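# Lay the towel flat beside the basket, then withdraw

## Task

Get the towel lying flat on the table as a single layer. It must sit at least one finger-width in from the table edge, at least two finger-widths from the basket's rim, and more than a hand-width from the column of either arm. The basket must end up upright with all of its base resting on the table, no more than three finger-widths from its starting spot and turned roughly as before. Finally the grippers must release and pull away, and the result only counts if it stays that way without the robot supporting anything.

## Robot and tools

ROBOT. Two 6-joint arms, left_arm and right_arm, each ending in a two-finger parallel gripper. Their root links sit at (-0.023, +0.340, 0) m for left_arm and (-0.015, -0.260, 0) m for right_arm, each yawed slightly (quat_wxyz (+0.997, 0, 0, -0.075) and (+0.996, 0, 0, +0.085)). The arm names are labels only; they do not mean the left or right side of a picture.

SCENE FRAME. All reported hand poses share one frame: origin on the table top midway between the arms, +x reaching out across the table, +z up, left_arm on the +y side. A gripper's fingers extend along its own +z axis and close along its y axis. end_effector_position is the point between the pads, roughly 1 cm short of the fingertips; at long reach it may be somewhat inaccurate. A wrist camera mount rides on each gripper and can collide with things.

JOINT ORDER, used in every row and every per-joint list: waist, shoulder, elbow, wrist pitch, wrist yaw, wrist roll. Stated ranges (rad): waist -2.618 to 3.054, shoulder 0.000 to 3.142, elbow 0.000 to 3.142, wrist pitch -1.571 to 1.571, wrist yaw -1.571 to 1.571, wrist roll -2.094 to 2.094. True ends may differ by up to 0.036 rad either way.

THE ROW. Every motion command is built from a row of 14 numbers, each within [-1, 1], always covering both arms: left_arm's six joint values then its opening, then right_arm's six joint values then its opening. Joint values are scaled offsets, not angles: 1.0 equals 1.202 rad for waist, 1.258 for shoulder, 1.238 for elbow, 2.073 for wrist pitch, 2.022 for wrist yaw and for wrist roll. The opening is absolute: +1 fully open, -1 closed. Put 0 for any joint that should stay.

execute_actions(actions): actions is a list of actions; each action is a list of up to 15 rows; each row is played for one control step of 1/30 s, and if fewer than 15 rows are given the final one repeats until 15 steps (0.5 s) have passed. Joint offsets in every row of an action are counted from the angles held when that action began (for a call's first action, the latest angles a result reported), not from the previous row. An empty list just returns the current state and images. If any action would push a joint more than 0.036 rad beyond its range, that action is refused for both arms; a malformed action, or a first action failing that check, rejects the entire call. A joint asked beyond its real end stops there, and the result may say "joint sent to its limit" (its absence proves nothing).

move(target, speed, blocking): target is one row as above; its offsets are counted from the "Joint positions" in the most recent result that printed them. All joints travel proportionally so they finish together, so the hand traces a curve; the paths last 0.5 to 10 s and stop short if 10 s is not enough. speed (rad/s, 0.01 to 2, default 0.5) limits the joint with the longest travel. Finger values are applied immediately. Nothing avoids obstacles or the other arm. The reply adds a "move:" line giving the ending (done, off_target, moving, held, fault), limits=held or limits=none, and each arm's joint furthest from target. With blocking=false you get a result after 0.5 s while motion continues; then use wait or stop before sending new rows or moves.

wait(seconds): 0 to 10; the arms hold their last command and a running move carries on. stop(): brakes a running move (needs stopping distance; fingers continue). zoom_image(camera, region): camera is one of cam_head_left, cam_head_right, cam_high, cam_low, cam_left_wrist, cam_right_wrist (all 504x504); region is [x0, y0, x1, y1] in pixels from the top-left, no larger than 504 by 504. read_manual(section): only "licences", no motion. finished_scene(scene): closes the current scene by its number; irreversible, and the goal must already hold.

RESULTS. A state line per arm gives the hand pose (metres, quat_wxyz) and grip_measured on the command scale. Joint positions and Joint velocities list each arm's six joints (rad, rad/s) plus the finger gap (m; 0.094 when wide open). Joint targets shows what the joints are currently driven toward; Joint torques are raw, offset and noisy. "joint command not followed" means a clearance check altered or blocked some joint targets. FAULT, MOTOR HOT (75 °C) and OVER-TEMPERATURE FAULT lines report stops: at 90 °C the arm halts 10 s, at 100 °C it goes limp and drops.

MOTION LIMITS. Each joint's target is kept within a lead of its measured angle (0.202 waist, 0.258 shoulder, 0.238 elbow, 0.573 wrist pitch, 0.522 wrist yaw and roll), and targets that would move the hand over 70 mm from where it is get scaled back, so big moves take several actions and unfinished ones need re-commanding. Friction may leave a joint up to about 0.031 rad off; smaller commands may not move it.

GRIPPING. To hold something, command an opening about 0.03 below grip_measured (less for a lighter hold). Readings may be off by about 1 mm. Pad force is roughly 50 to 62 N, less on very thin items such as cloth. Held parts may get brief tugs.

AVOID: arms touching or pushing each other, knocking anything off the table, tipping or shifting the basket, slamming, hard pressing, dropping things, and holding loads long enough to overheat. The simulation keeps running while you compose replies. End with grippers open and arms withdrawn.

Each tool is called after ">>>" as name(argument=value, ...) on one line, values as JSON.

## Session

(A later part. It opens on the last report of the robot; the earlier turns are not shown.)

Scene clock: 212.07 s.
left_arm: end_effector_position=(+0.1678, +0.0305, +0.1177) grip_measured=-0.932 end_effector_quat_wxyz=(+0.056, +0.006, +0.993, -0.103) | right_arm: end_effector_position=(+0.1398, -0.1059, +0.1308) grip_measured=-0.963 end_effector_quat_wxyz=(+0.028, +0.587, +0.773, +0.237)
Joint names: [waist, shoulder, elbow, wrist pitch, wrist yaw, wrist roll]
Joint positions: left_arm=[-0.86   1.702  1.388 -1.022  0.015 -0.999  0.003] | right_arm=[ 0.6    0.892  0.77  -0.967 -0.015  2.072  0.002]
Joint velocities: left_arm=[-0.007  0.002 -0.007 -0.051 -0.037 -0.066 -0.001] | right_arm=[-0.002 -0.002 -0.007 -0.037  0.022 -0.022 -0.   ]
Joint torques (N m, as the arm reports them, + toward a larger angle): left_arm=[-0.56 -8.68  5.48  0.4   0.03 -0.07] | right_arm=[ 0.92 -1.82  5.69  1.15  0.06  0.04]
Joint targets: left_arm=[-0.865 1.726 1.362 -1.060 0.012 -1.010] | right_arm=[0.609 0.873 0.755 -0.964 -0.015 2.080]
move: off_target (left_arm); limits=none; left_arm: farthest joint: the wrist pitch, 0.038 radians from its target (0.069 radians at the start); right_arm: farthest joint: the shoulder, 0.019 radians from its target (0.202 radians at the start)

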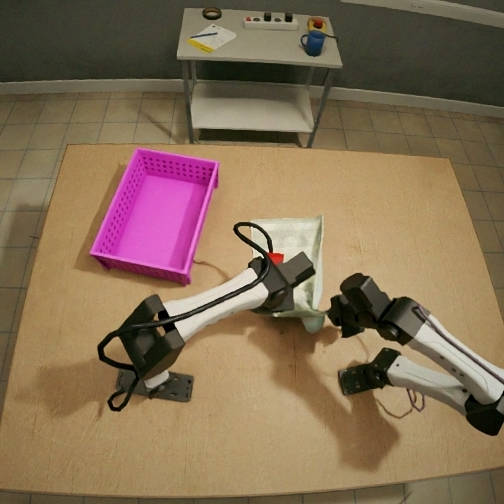

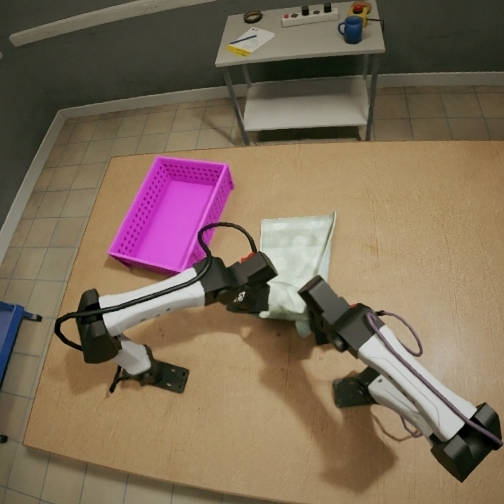

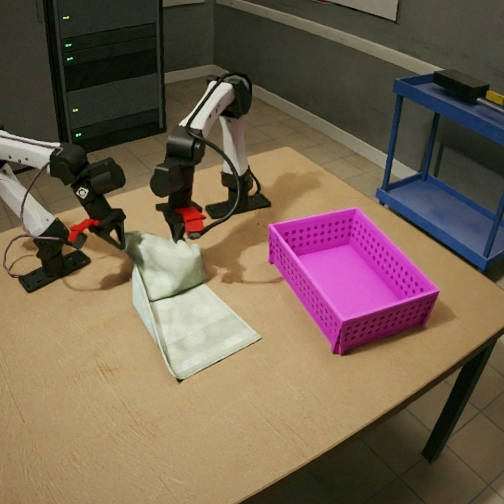

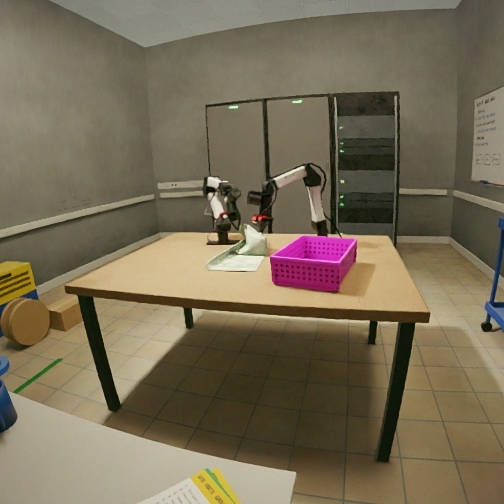

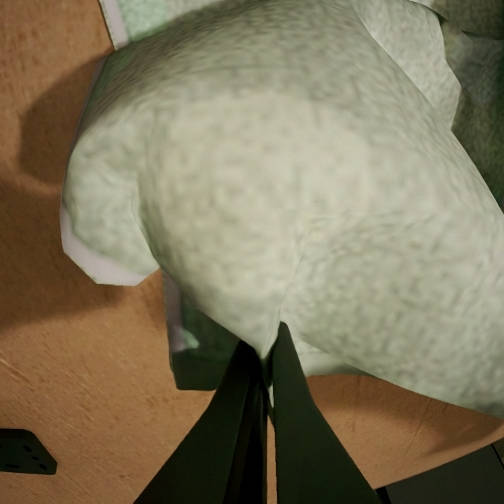

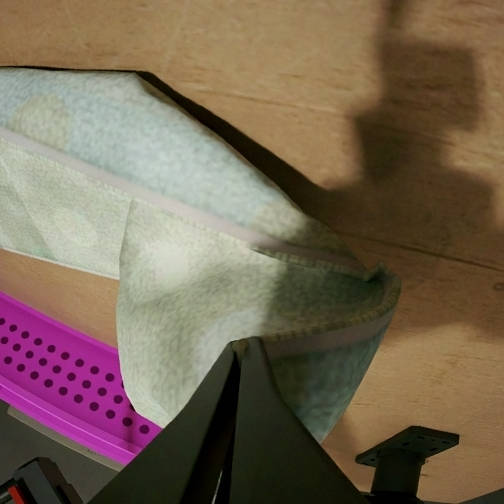

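>>> move(target=[-0.202, 0.032, -0.137, -0.005, 0, -0.129, -1, 0.399, -0.026, -0.135, -0.042, 0, 0.004, -1], speed=0.3)

Scene clock: 216.00 s.
left_arm: end_effector_position=(+0.1030, +0.0271, +0.0890) grip_measured=-0.932 end_effector_quat_wxyz=(+0.018, +0.008, +0.998, -0.068) | right_arm: end_effector_position=(+0.0392, -0.0942, +0.0773) grip_measured=-0.963 end_effector_quat_wxyz=(-0.020, +0.400, +0.905, +0.145)
Joint names: [waist, shoulder, elbow, wrist pitch, wrist yaw, wrist roll]
Joint positions: left_arm=[-1.027  1.702  1.291 -1.022  0.02  -1.163  0.003] | right_arm=[ 1.068  0.876  0.622 -1.023 -0.015  2.073  0.002]
Joint velocities: left_arm=[ 0.012 -0.002 -0.002  0.007 -0.037 -0.022 -0.   ] | right_arm=[-0.002 -0.007 -0.007 -0.022 -0.022 -0.066  0.001]
Joint torques (N m, as the arm reports them, + toward a larger angle): left_arm=[  0.05 -10.3    7.42   0.55   0.02  -0.02] | right_arm=[ 1.09 -1.31  5.18  0.52  0.07  0.06]
Joint targets: left_arm=[-1.024 1.702 1.292 -1.021 0.016 -1.162] | right_arm=[1.079 0.860 0.603 -1.054 -0.015 2.080]
move: held (left_arm), off_target (right_arm); limits=held; held on 21 of 58 steps (left_arm), including the last (left_arm); left_arm: farthest joint: the wrist roll, 0.097 radians from its target (0.260 radians at the start); right_arm: farthest joint: the wrist pitch, 0.031 radians from its target (0.087 radians at the start)
joint command not followed: on one or more control steps a check withheld the commanded joint targets of the left arm, and it was not sent them on those steps. On the call's last step the targets were still withheld.
cause: the commanded joint targets would bring a part of the robot too close to another arm (this arm's wrist (the part past the wrist pitch) and the other arm's wrist (the part past the wrist pitch)); next, command targets that bring no part of the robot closer to that arm.

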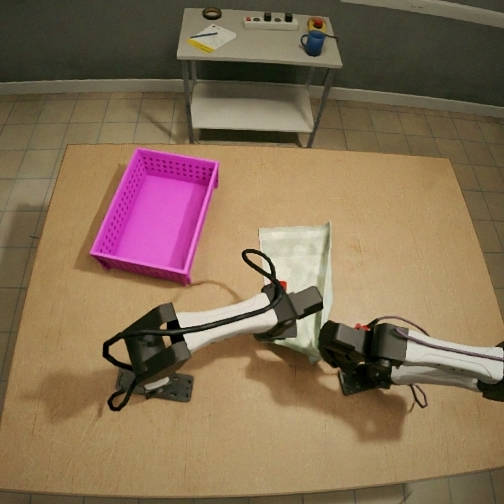

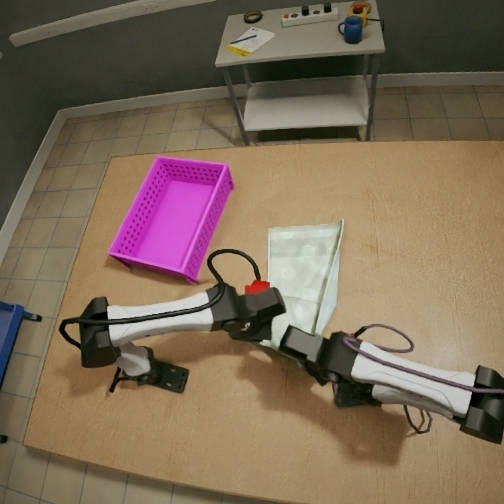

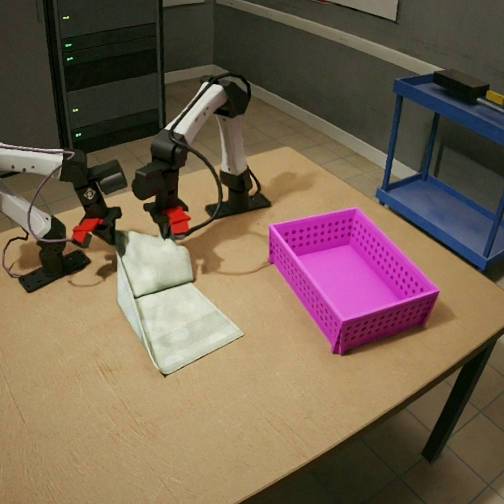

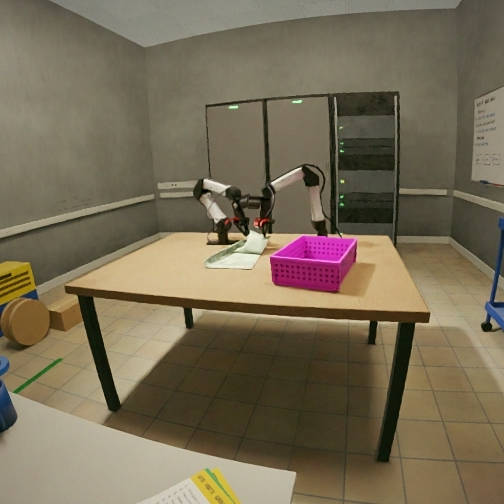

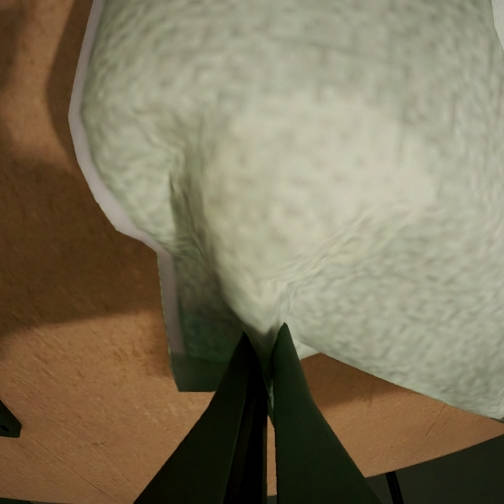

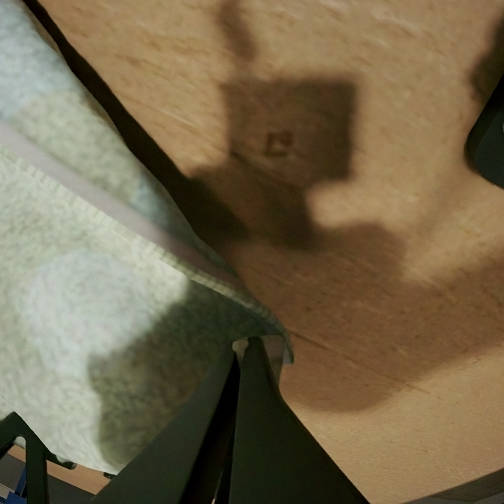

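>>> execute_actions(actions=[[[0,0,0,0,0,0,-0.9,0,0,0,0,0,0,-1],[0,0,0,0,0,0,-0.8,0,0,0,0,0,0,-1],[0,0,0,0,0,0,-0.7,0,0,0,0,0,0,-1],[0,0,0,0,0,0,-0.6,0,0,0,0,0,0,-1],[0,0,0,0,0,0,-0.5,0,0,0,0,0,0,-1],[0,0,0,0,0,0,-0.4,0,0,0,0,0,0,-1],[0,0,0,0,0,0,-0.3,0,0,0,0,0,0,-1],[0,0,0,0,0,0,-0.2,0,0,0,0,0,0,-1],[0,0,0,0,0,0,-0.1,0,0,0,0,0,0,-1],[0,0,0,0,0,0,0,0,0,0,0,0,0,-1]]])

Scene clock: 217.47 s.
left_arm: end_effector_position=(+0.1028, +0.0270, +0.0890) grip_measured=-0.003 end_effector_quat_wxyz=(+0.017, +0.008, +0.998, -0.068) | right_arm: end_effector_position=(+0.0392, -0.0941, +0.0774) grip_measured=-0.963 end_effector_quat_wxyz=(-0.020, +0.400, +0.905, +0.145)
Joint names: [waist, shoulder, elbow, wrist pitch, wrist yaw, wrist roll]
Joint positions: left_arm=[-1.027  1.702  1.291 -1.022  0.022 -1.163  0.047] | right_arm=[ 1.068  0.876  0.622 -1.022 -0.015  2.073  0.002]
Joint velocities: left_arm=[ 0.007  0.017 -0.007 -0.051 -0.007  0.037  0.   ] | right_arm=[-0.002 -0.002 -0.002  0.007 -0.066  0.007  0.   ]
Joint torques (N m, as the arm reports them, + toward a larger angle): left_arm=[ -0.27 -10.41   7.4    0.54   0.06  -0.01] | right_arm=[ 0.17 -0.15  6.6   0.78  0.07 -0.03]
Joint targets: left_arm=[-1.027 1.702 1.291 -1.022 0.020 -1.163] | right_arm=[1.068 0.876 0.622 -1.023 -0.015 2.073]

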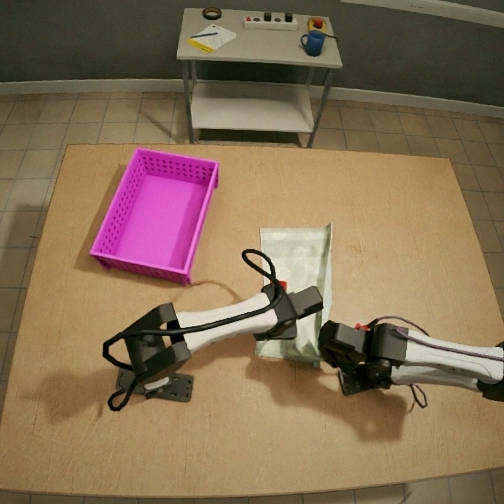

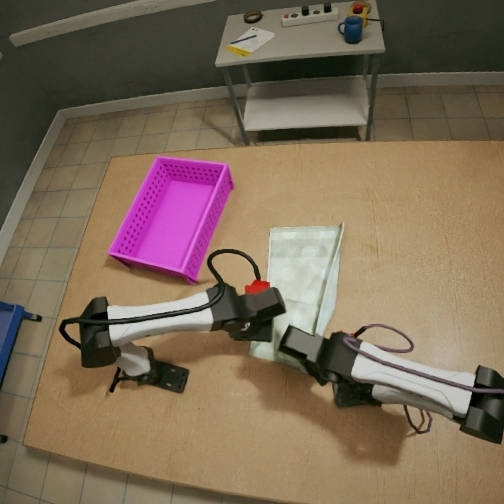

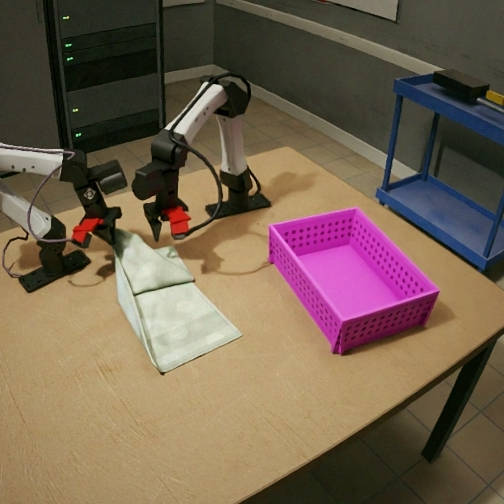

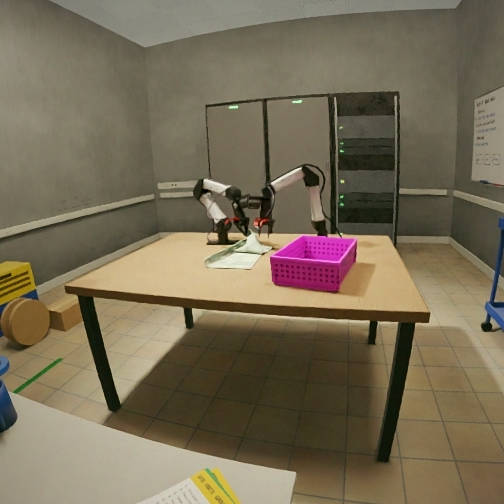

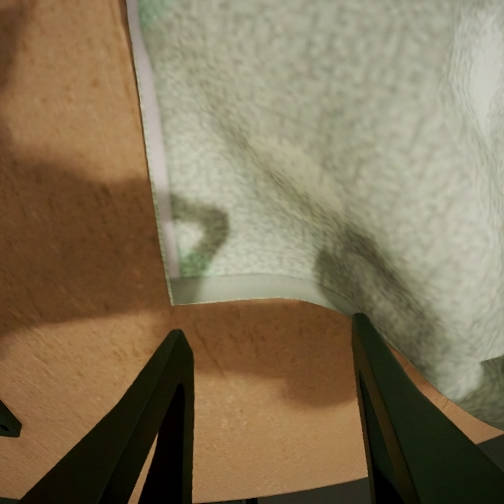

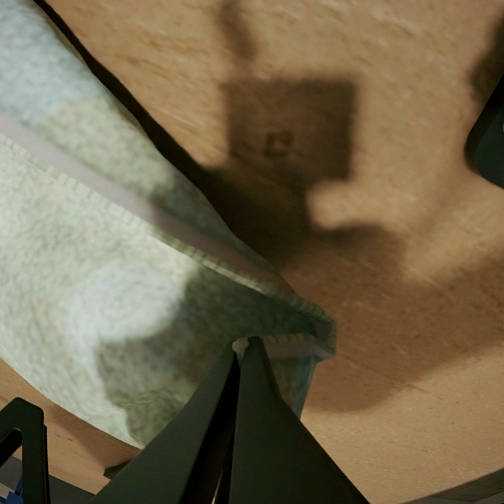

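>>> execute_actions(actions=[])

Scene clock: 219.53 s.
left_arm: end_effector_position=(+0.1028, +0.0270, +0.0890) grip_measured=-0.003 end_effector_quat_wxyz=(+0.017, +0.008, +0.998, -0.068) | right_arm: end_effector_position=(+0.0392, -0.0941, +0.0774) grip_measured=-0.963 end_effector_quat_wxyz=(-0.020, +0.400, +0.905, +0.145)
Joint names: [waist, shoulder, elbow, wrist pitch, wrist yaw, wrist roll]
Joint positions: left_arm=[-1.027  1.702  1.291 -1.022  0.022 -1.163  0.047] | right_arm=[ 1.068  0.876  0.622 -1.022 -0.015  2.073  0.002]
Joint velocities: left_arm=[ 0.007  0.007 -0.002 -0.007  0.007 -0.095 -0.001] | right_arm=[ 0.002  0.002  0.007  0.007  0.051 -0.007  0.   ]
Joint torques (N m, as the arm reports them, + toward a larger angle): left_arm=[ -0.13 -10.5    7.42   0.54   0.05  -0.01] | right_arm=[ 0.16 -0.15  6.57  0.78  0.07 -0.03]
Joint targets: left_arm=[-1.027 1.702 1.291 -1.022 0.020 -1.163] | right_arm=[1.068 0.876 0.622 -1.023 -0.015 2.073]

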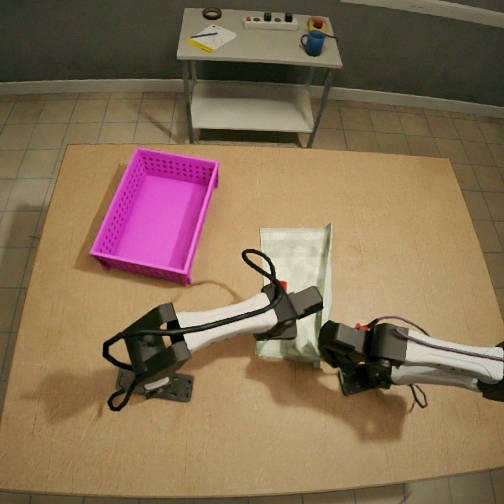

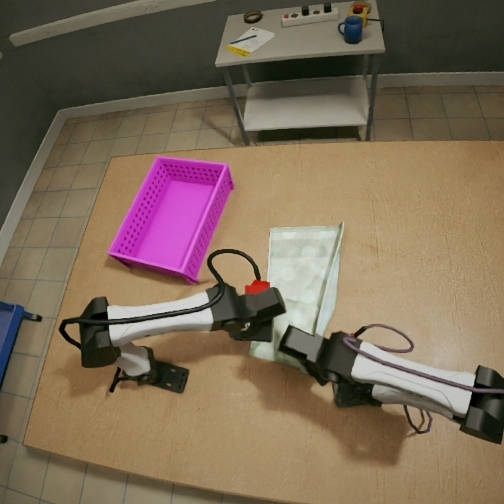

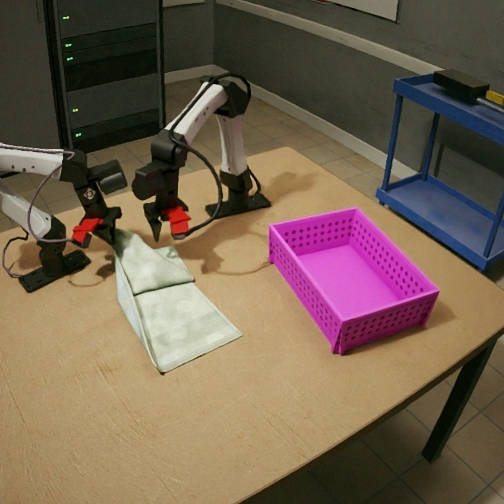

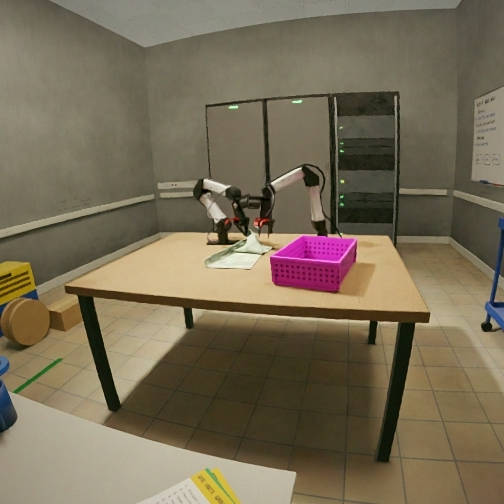

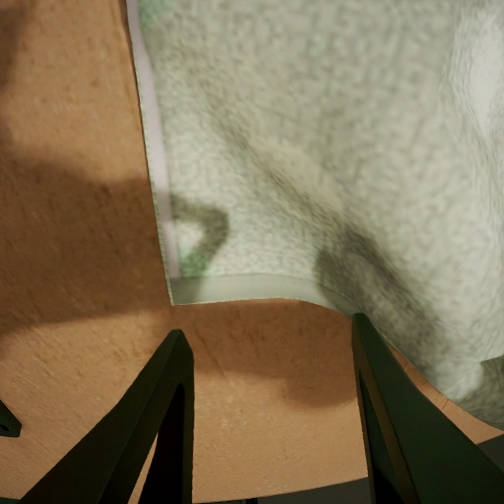

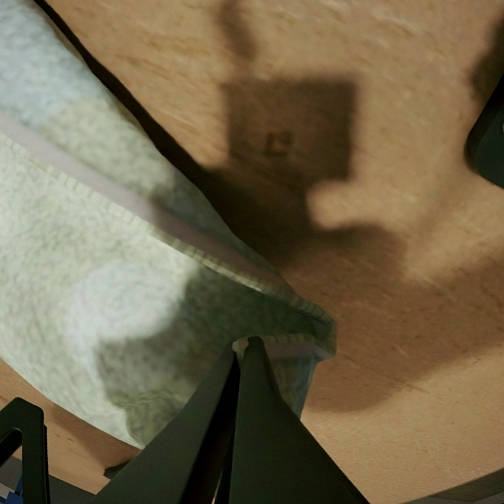

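>>> move(target=[0.389,0.345,0.360,0.267,-0.011,0.58,1,0,0,0,0,0,0,-1], speed=0.6)

Scene clock: 225.67 s.
left_arm: end_effector_position=(+0.4027, -0.0295, +0.1143) grip_measured=+0.999 end_effector_quat_wxyz=(+0.321, +0.328, +0.880, -0.123) | right_arm: end_effector_position=(+0.0392, -0.0941, +0.0774) grip_measured=-0.963 end_effector_quat_wxyz=(-0.020, +0.400, +0.905, +0.145)
Joint names: [waist, shoulder, elbow, wrist pitch, wrist yaw, wrist roll]
Joint positions: left_arm=[-0.562  2.11   1.719 -0.479  0.007 -0.001  0.094] | right_arm=[ 1.068  0.876  0.622 -1.022 -0.015  2.073  0.002]
Joint velocities: left_arm=[ 0.002  0.007 -0.017  0.051  0.007  0.022 -0.001] | right_arm=[ 0.017 -0.012  0.002 -0.095 -0.051 -0.022  0.   ]
Joint torques (N m, as the arm reports them, + toward a larger angle): left_arm=[ -0.22 -14.02   9.82   1.65   0.06   0.05] | right_arm=[ 0.14 -0.17  6.57  0.78  0.07 -0.02]
Joint targets: left_arm=[-0.559 2.136 1.737 -0.468 -0.001 0.010] | right_arm=[1.068 0.876 0.622 -1.022 -0.015 2.073]
move: off_target (left_arm); limits=none; left_arm: farthest joint: the shoulder, 0.026 radians from its target (0.434 radians at the start); right_arm: farthest joint: the waist, 0.000 radians from its target (0.000 radians at the start)

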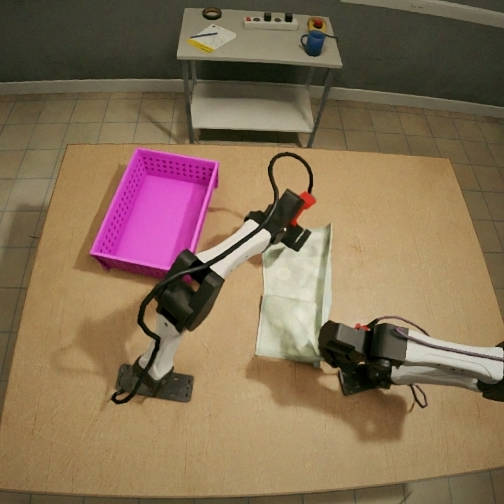

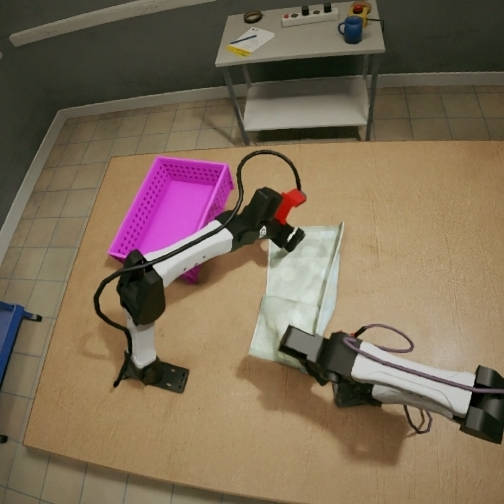

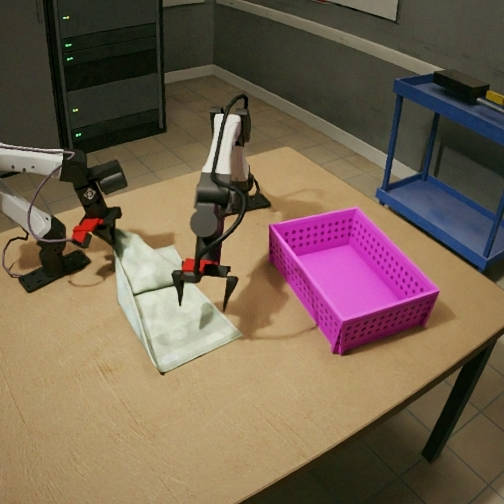

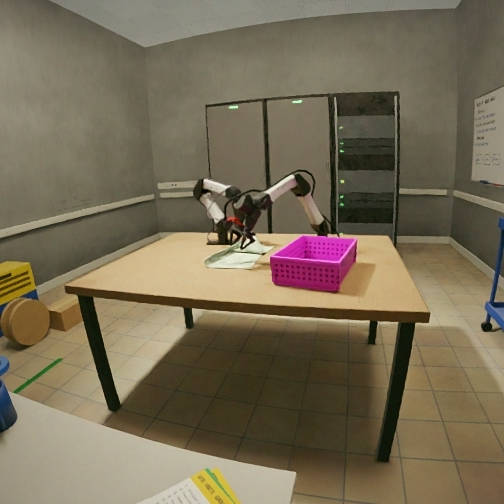

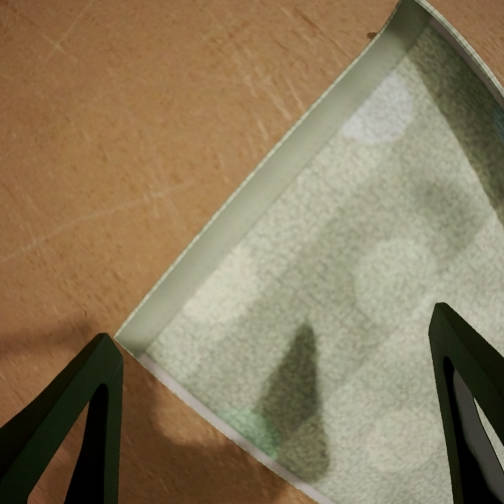

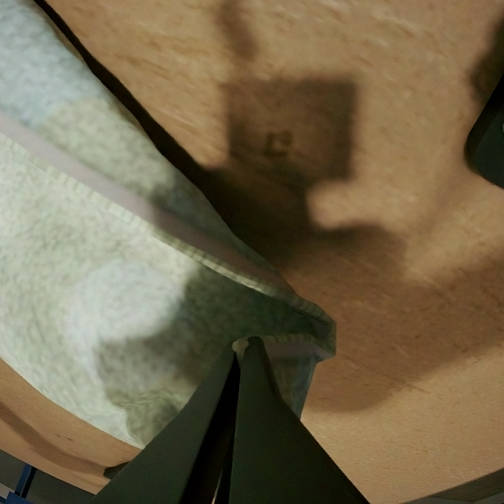

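>>> move(target=[-0.0915,0.0807,-0.106,0.0865,0,0,1,0,0,0,0,0,0,-1], speed=0.3)

Scene clock: 228.03 s.
left_arm: end_effector_position=(+0.3618, -0.0728, +0.0487) grip_measured=+0.999 end_effector_quat_wxyz=(+0.300, +0.376, +0.866, -0.134) | right_arm: end_effector_position=(+0.0392, -0.0941, +0.0774) grip_measured=-0.963 end_effector_quat_wxyz=(-0.020, +0.400, +0.905, +0.145)
Joint names: [waist, shoulder, elbow, wrist pitch, wrist yaw, wrist roll]
Joint positions: left_arm=[-0.667  2.195  1.606 -0.311  0.007 -0.001  0.094] | right_arm=[ 1.068  0.876  0.622 -1.022 -0.015  2.073  0.002]
Joint velocities: left_arm=[-0.027 -0.002 -0.007  0.022 -0.022 -0.022  0.   ] | right_arm=[ 0.002  0.007 -0.002 -0.037  0.051 -0.022 -0.001]
Joint torques (N m, as the arm reports them, + toward a larger angle): left_arm=[ -0.55 -15.39   6.5    1.66   0.12  -0.01] | right_arm=[ 0.17 -0.12  6.61  0.79  0.07 -0.02]
Joint targets: left_arm=[-0.671 2.211 1.588 -0.300 0.007 -0.001] | right_arm=[1.068 0.876 0.622 -1.022 -0.015 2.073]
move: done; limits=none; left_arm: farthest joint: the elbow, 0.018 radians from its target (0.131 radians at the start); right_arm: farthest joint: the waist, 0.000 radians from its target (0.000 radians at the start)

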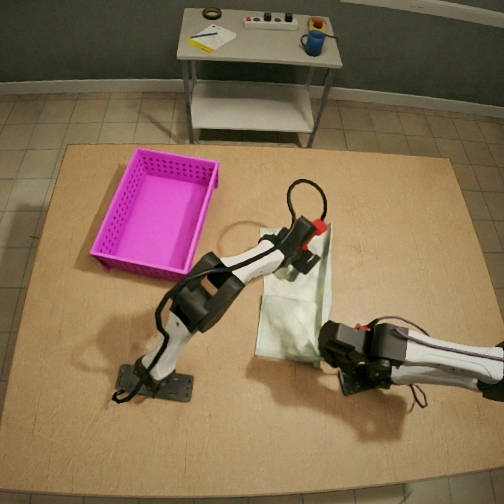

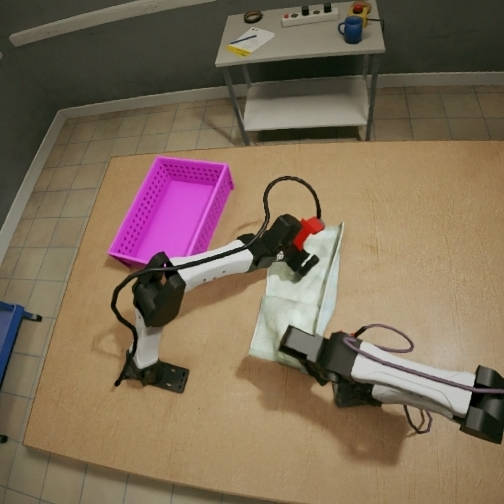

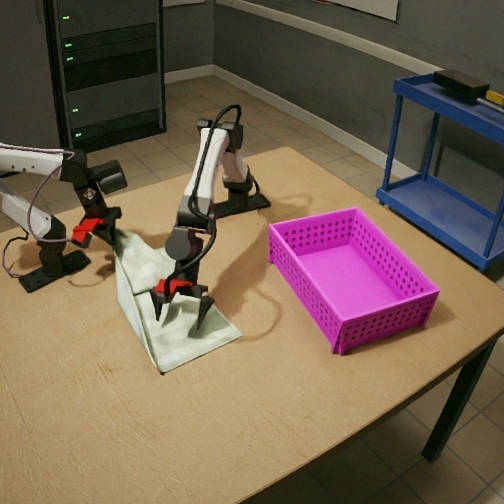

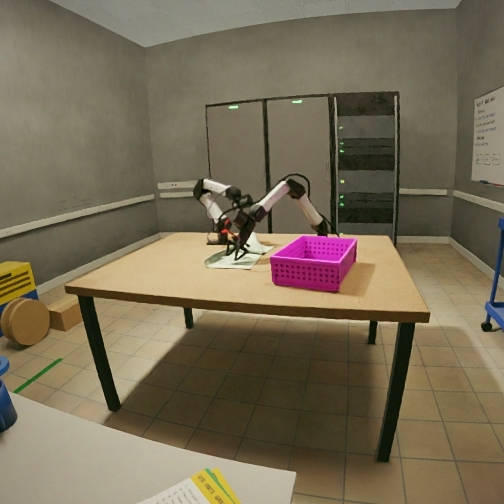

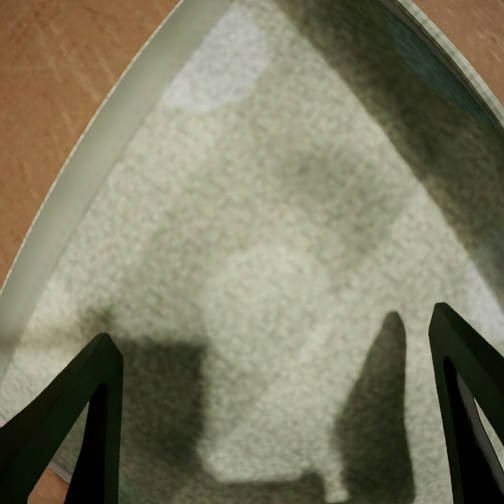

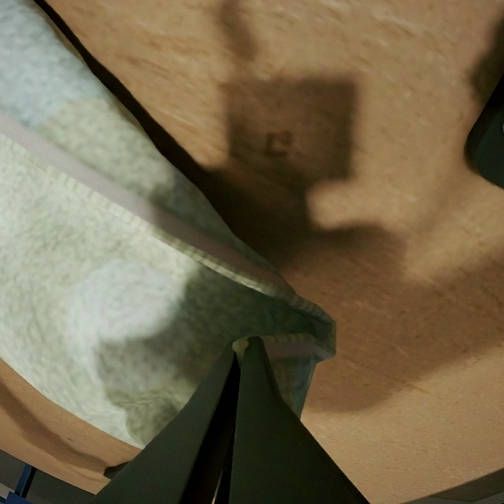

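>>> move(target=[0,0.06,0,0,0,0,1,0,0,0,0,0,0,-1], speed=0.1)

Scene clock: 230.70 s.
left_arm: end_effector_position=(+0.3614, -0.0723, +0.0316) grip_measured=+0.999 end_effector_quat_wxyz=(+0.290, +0.378, +0.870, -0.129) | right_arm: end_effector_position=(+0.0392, -0.0941, +0.0774) grip_measured=-0.963 end_effector_quat_wxyz=(-0.020, +0.400, +0.905, +0.145)
Joint names: [waist, shoulder, elbow, wrist pitch, wrist yaw, wrist roll]
Joint positions: left_arm=[-0.667  2.229  1.606 -0.302  0.007 -0.     0.094] | right_arm=[ 1.068  0.876  0.622 -1.022 -0.015  2.073  0.002]
Joint velocities: left_arm=[-0.002 -0.007 -0.027  0.022  0.051 -0.007  0.001] | right_arm=[ 0.012  0.017 -0.007 -0.037 -0.095 -0.037  0.001]
Joint torques (N m, as the arm reports them, + toward a larger angle): left_arm=[ -0.39 -13.22   7.88   1.4    0.15  -0.03] | right_arm=[ 0.15 -0.12  6.58  0.79  0.07 -0.02]
Joint targets: left_arm=[-0.667 2.271 1.606 -0.311 0.008 -0.001] | right_arm=[1.068 0.876 0.622 -1.022 -0.015 2.073]
move: off_target (left_arm); limits=none; left_arm: farthest joint: the shoulder, 0.041 radians from its target (0.075 radians at the start); right_arm: farthest joint: the waist, 0.000 radians from its target (0.000 radians at the start)

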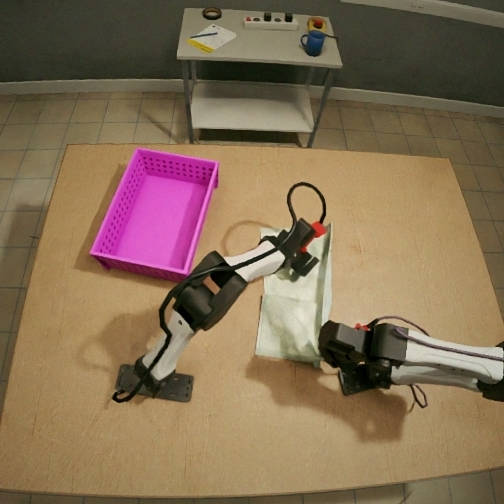

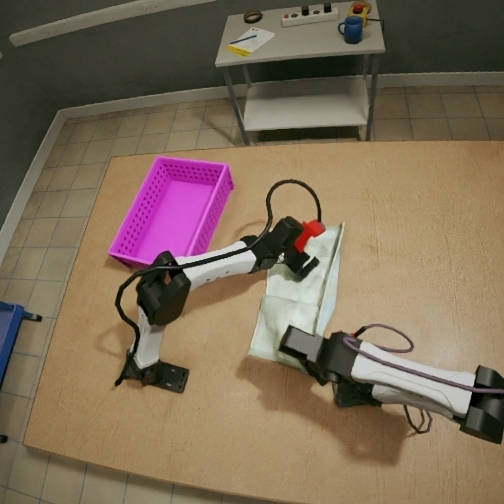

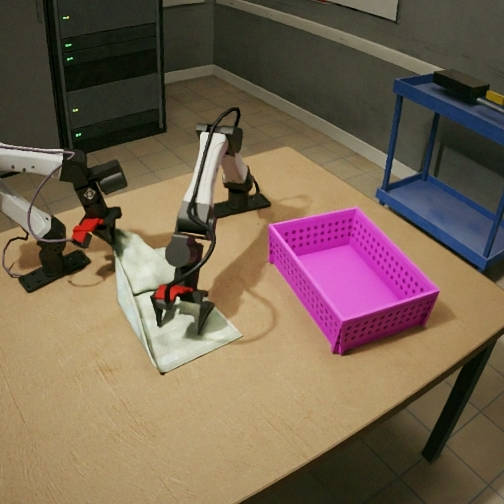

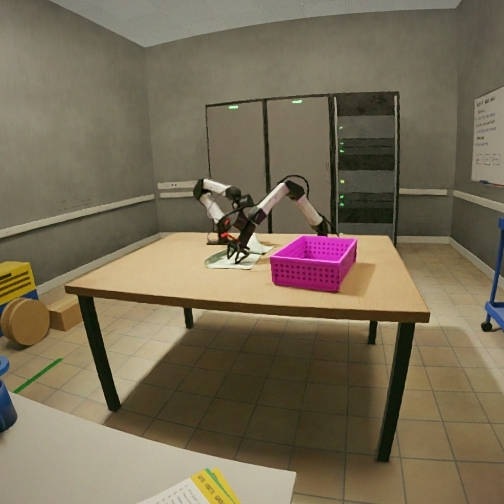

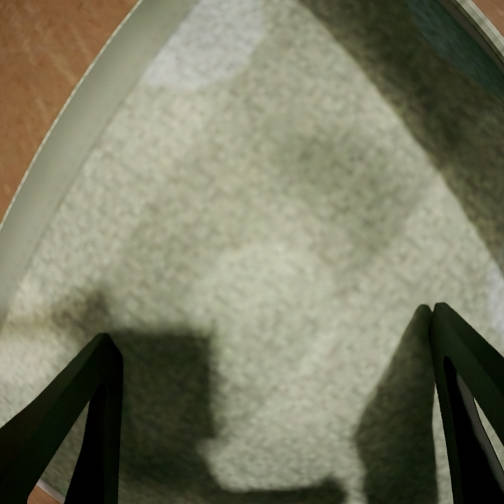

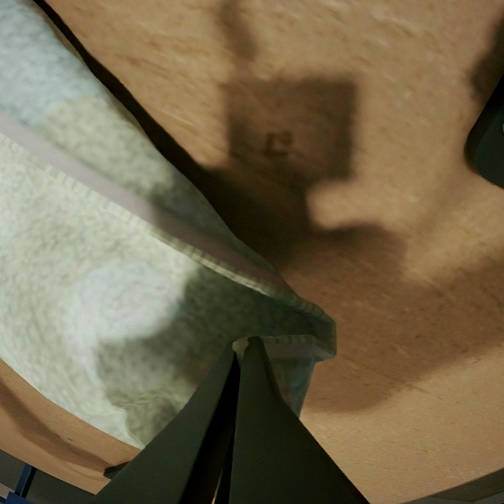

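>>> execute_actions(actions=[[[0.0145,0.0400,0.0185,0.0048,0.0058,0.0058,1,0,0,0,0,0,0,-1],[0.0164,0.0421,0.0209,0.0055,0.0065,0.0067,1,0,0,0,0,0,0,-1],[0.0184,0.0441,0.0234,0.0063,0.0073,0.0075,1,0,0,0,0,0,0,-1],[0.0204,0.0461,0.0259,0.0071,0.0080,0.0084,1,0,0,0,0,0,0,-1],[0.0223,0.0481,0.0283,0.0078,0.0088,0.0092,1,0,0,0,0,0,0,-1],[0.0243,0.0502,0.0308,0.0086,0.0096,0.0100,1,0,0,0,0,0,0,-1],[0.0263,0.0522,0.0333,0.0094,0.0103,0.0109,1,0,0,0,0,0,0,-1],[0.0282,0.0542,0.0357,0.0101,0.0111,0.0117,1,0,0,0,0,0,0,-1],[0.0302,0.0562,0.0382,0.0109,0.0118,0.0126,1,0,0,0,0,0,0,-1],[0.0322,0.0583,0.0407,0.0117,0.0126,0.0134,1,0,0,0,0,0,0,-1],[0.0341,0.0603,0.0431,0.0124,0.0134,0.0142,1,0,0,0,0,0,0,-1],[0.0361,0.0623,0.0456,0.0132,0.0141,0.0151,1,0,0,0,0,0,0,-1],[0.0381,0.0643,0.0481,0.0140,0.0149,0.0159,1,0,0,0,0,0,0,-1],[0.0400,0.0664,0.0505,0.0147,0.0156,0.0168,1,0,0,0,0,0,0,-1],[0.0420,0.0684,0.0530,0.0155,0.0164,0.0176,1,0,0,0,0,0,0,-1]],[[0.0145,0.0400,0.0185,0.0048,0.0058,0.0058,1,-0.017,0.0136,0,0.0076,0,0,-1],[0.0164,0.0421,0.0209,0.0055,0.0065,0.0067,1,-0.028,0.0153,0,0.0083,0,0,-1],[0.0184,0.0441,0.0234,0.0063,0.0073,0.0075,1,-0.038,0.0169,0,0.0089,0,0,-1],[0.0204,0.0461,0.0259,0.0071,0.0080,0.0084,1,-0.048,0.0186,0,0.0096,0,0,-1],[0.0223,0.0481,0.0283,0.0078,0.0088,0.0092,1,-0.057,0.0202,0,0.0102,0,0,-1],[0.0243,0.0502,0.0308,0.0086,0.0096,0.0100,1,-0.064,0.0218,0,0.0109,0,0,-1],[0.0263,0.0522,0.0333,0.0094,0.0103,0.0109,1,-0.071,0.0235,0,0.0115,0,0,-1],[0.0282,0.0542,0.0357,0.0101,0.0111,0.0117,1,-0.079,0.0251,0,0.0122,0,0,-1],[0.0302,0.0562,0.0382,0.0109,0.0118,0.0126,1,-0.086,0.0268,0,0.0128,0,0,-1],[0.0322,0.0583,0.0407,0.0117,0.0126,0.0134,1,-0.093,0.0284,0,0.0135,0,0,-1],[0.0341,0.0603,0.0431,0.0124,0.0134,0.0142,1,-0.101,0.0300,0,0.0141,0,0,-1],[0.0361,0.0623,0.0456,0.0132,0.0141,0.0151,1,-0.108,0.0317,0,0.0148,0,0,-1],[0.0381,0.0643,0.0481,0.0140,0.0149,0.0159,1,-0.115,0.0333,0,0.0154,0,0,-1],[0.0400,0.0664,0.0505,0.0147,0.0156,0.0168,1,-0.123,0.0350,0,0.0161,0,0,-1],[0.0420,0.0684,0.0530,0.0155,0.0164,0.0176,1,-0.130,0.0366,0,0.0167,0,0,-1]]])

Scene clock: 236.53 s.
left_arm: end_effector_position=(+0.4101, -0.0713, +0.0329) grip_measured=+0.999 end_effector_quat_wxyz=(+0.327, +0.367, +0.860, -0.140) | right_arm: end_effector_position=(+0.0616, -0.1007, +0.0742) grip_measured=-0.963 end_effector_quat_wxyz=(-0.010, +0.460, +0.877, +0.140)
Joint names: [waist, shoulder, elbow, wrist pitch, wrist yaw, wrist roll]
Joint positions: left_arm=[-0.597  2.314  1.705 -0.235  0.039  0.044  0.094] | right_arm=[ 0.936  0.904  0.622 -1.008 -0.015  2.073  0.002]
Joint velocities: left_arm=[ 0.076  0.056  0.1    0.022  0.066  0.037 -0.   ] | right_arm=[-0.256  0.051 -0.017  0.066  0.007 -0.037 -0.001]
Joint torques (N m, as the arm reports them, + toward a larger angle): left_arm=[  0.8  -14.33   9.21   1.5    0.28  -0.02] | right_arm=[-0.57  0.77  6.56  0.87  0.08 -0.01]
Joint targets: left_arm=[-0.582 2.358 1.721 -0.237 0.057 0.058] | right_arm=[0.912 0.922 0.622 -0.988 -0.015 2.073]

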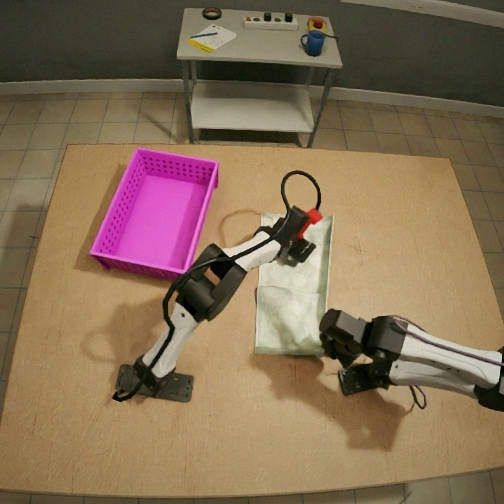

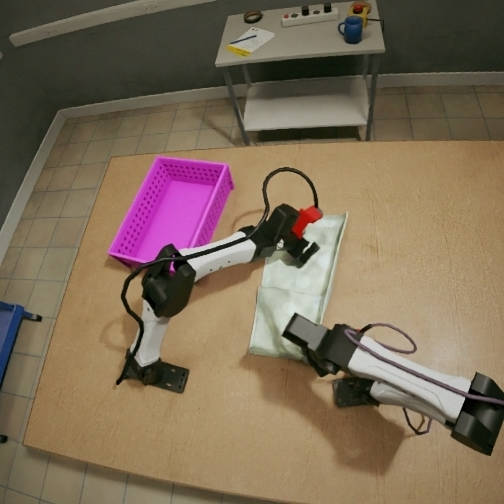

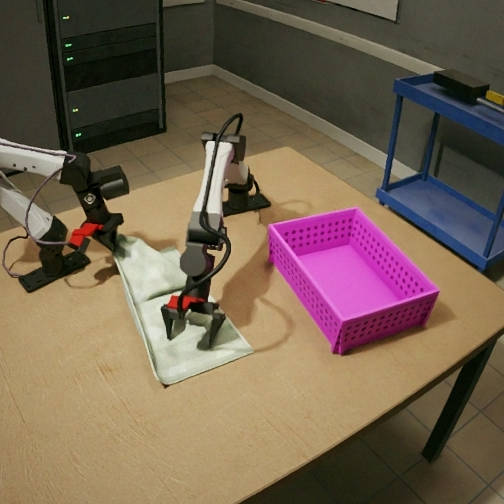

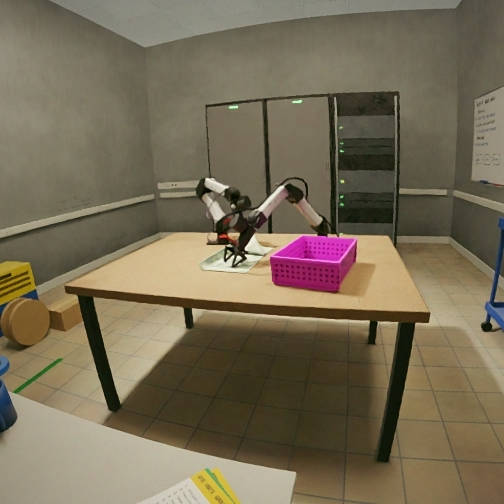

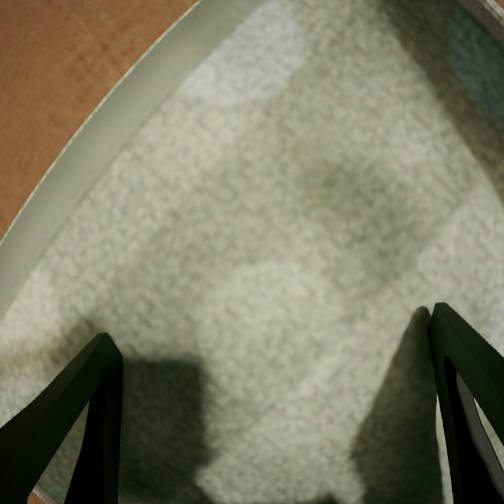

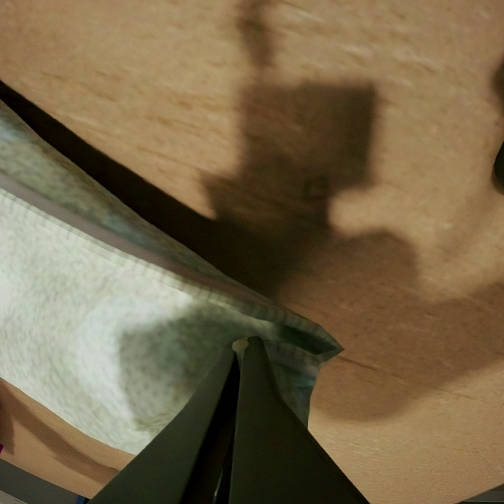

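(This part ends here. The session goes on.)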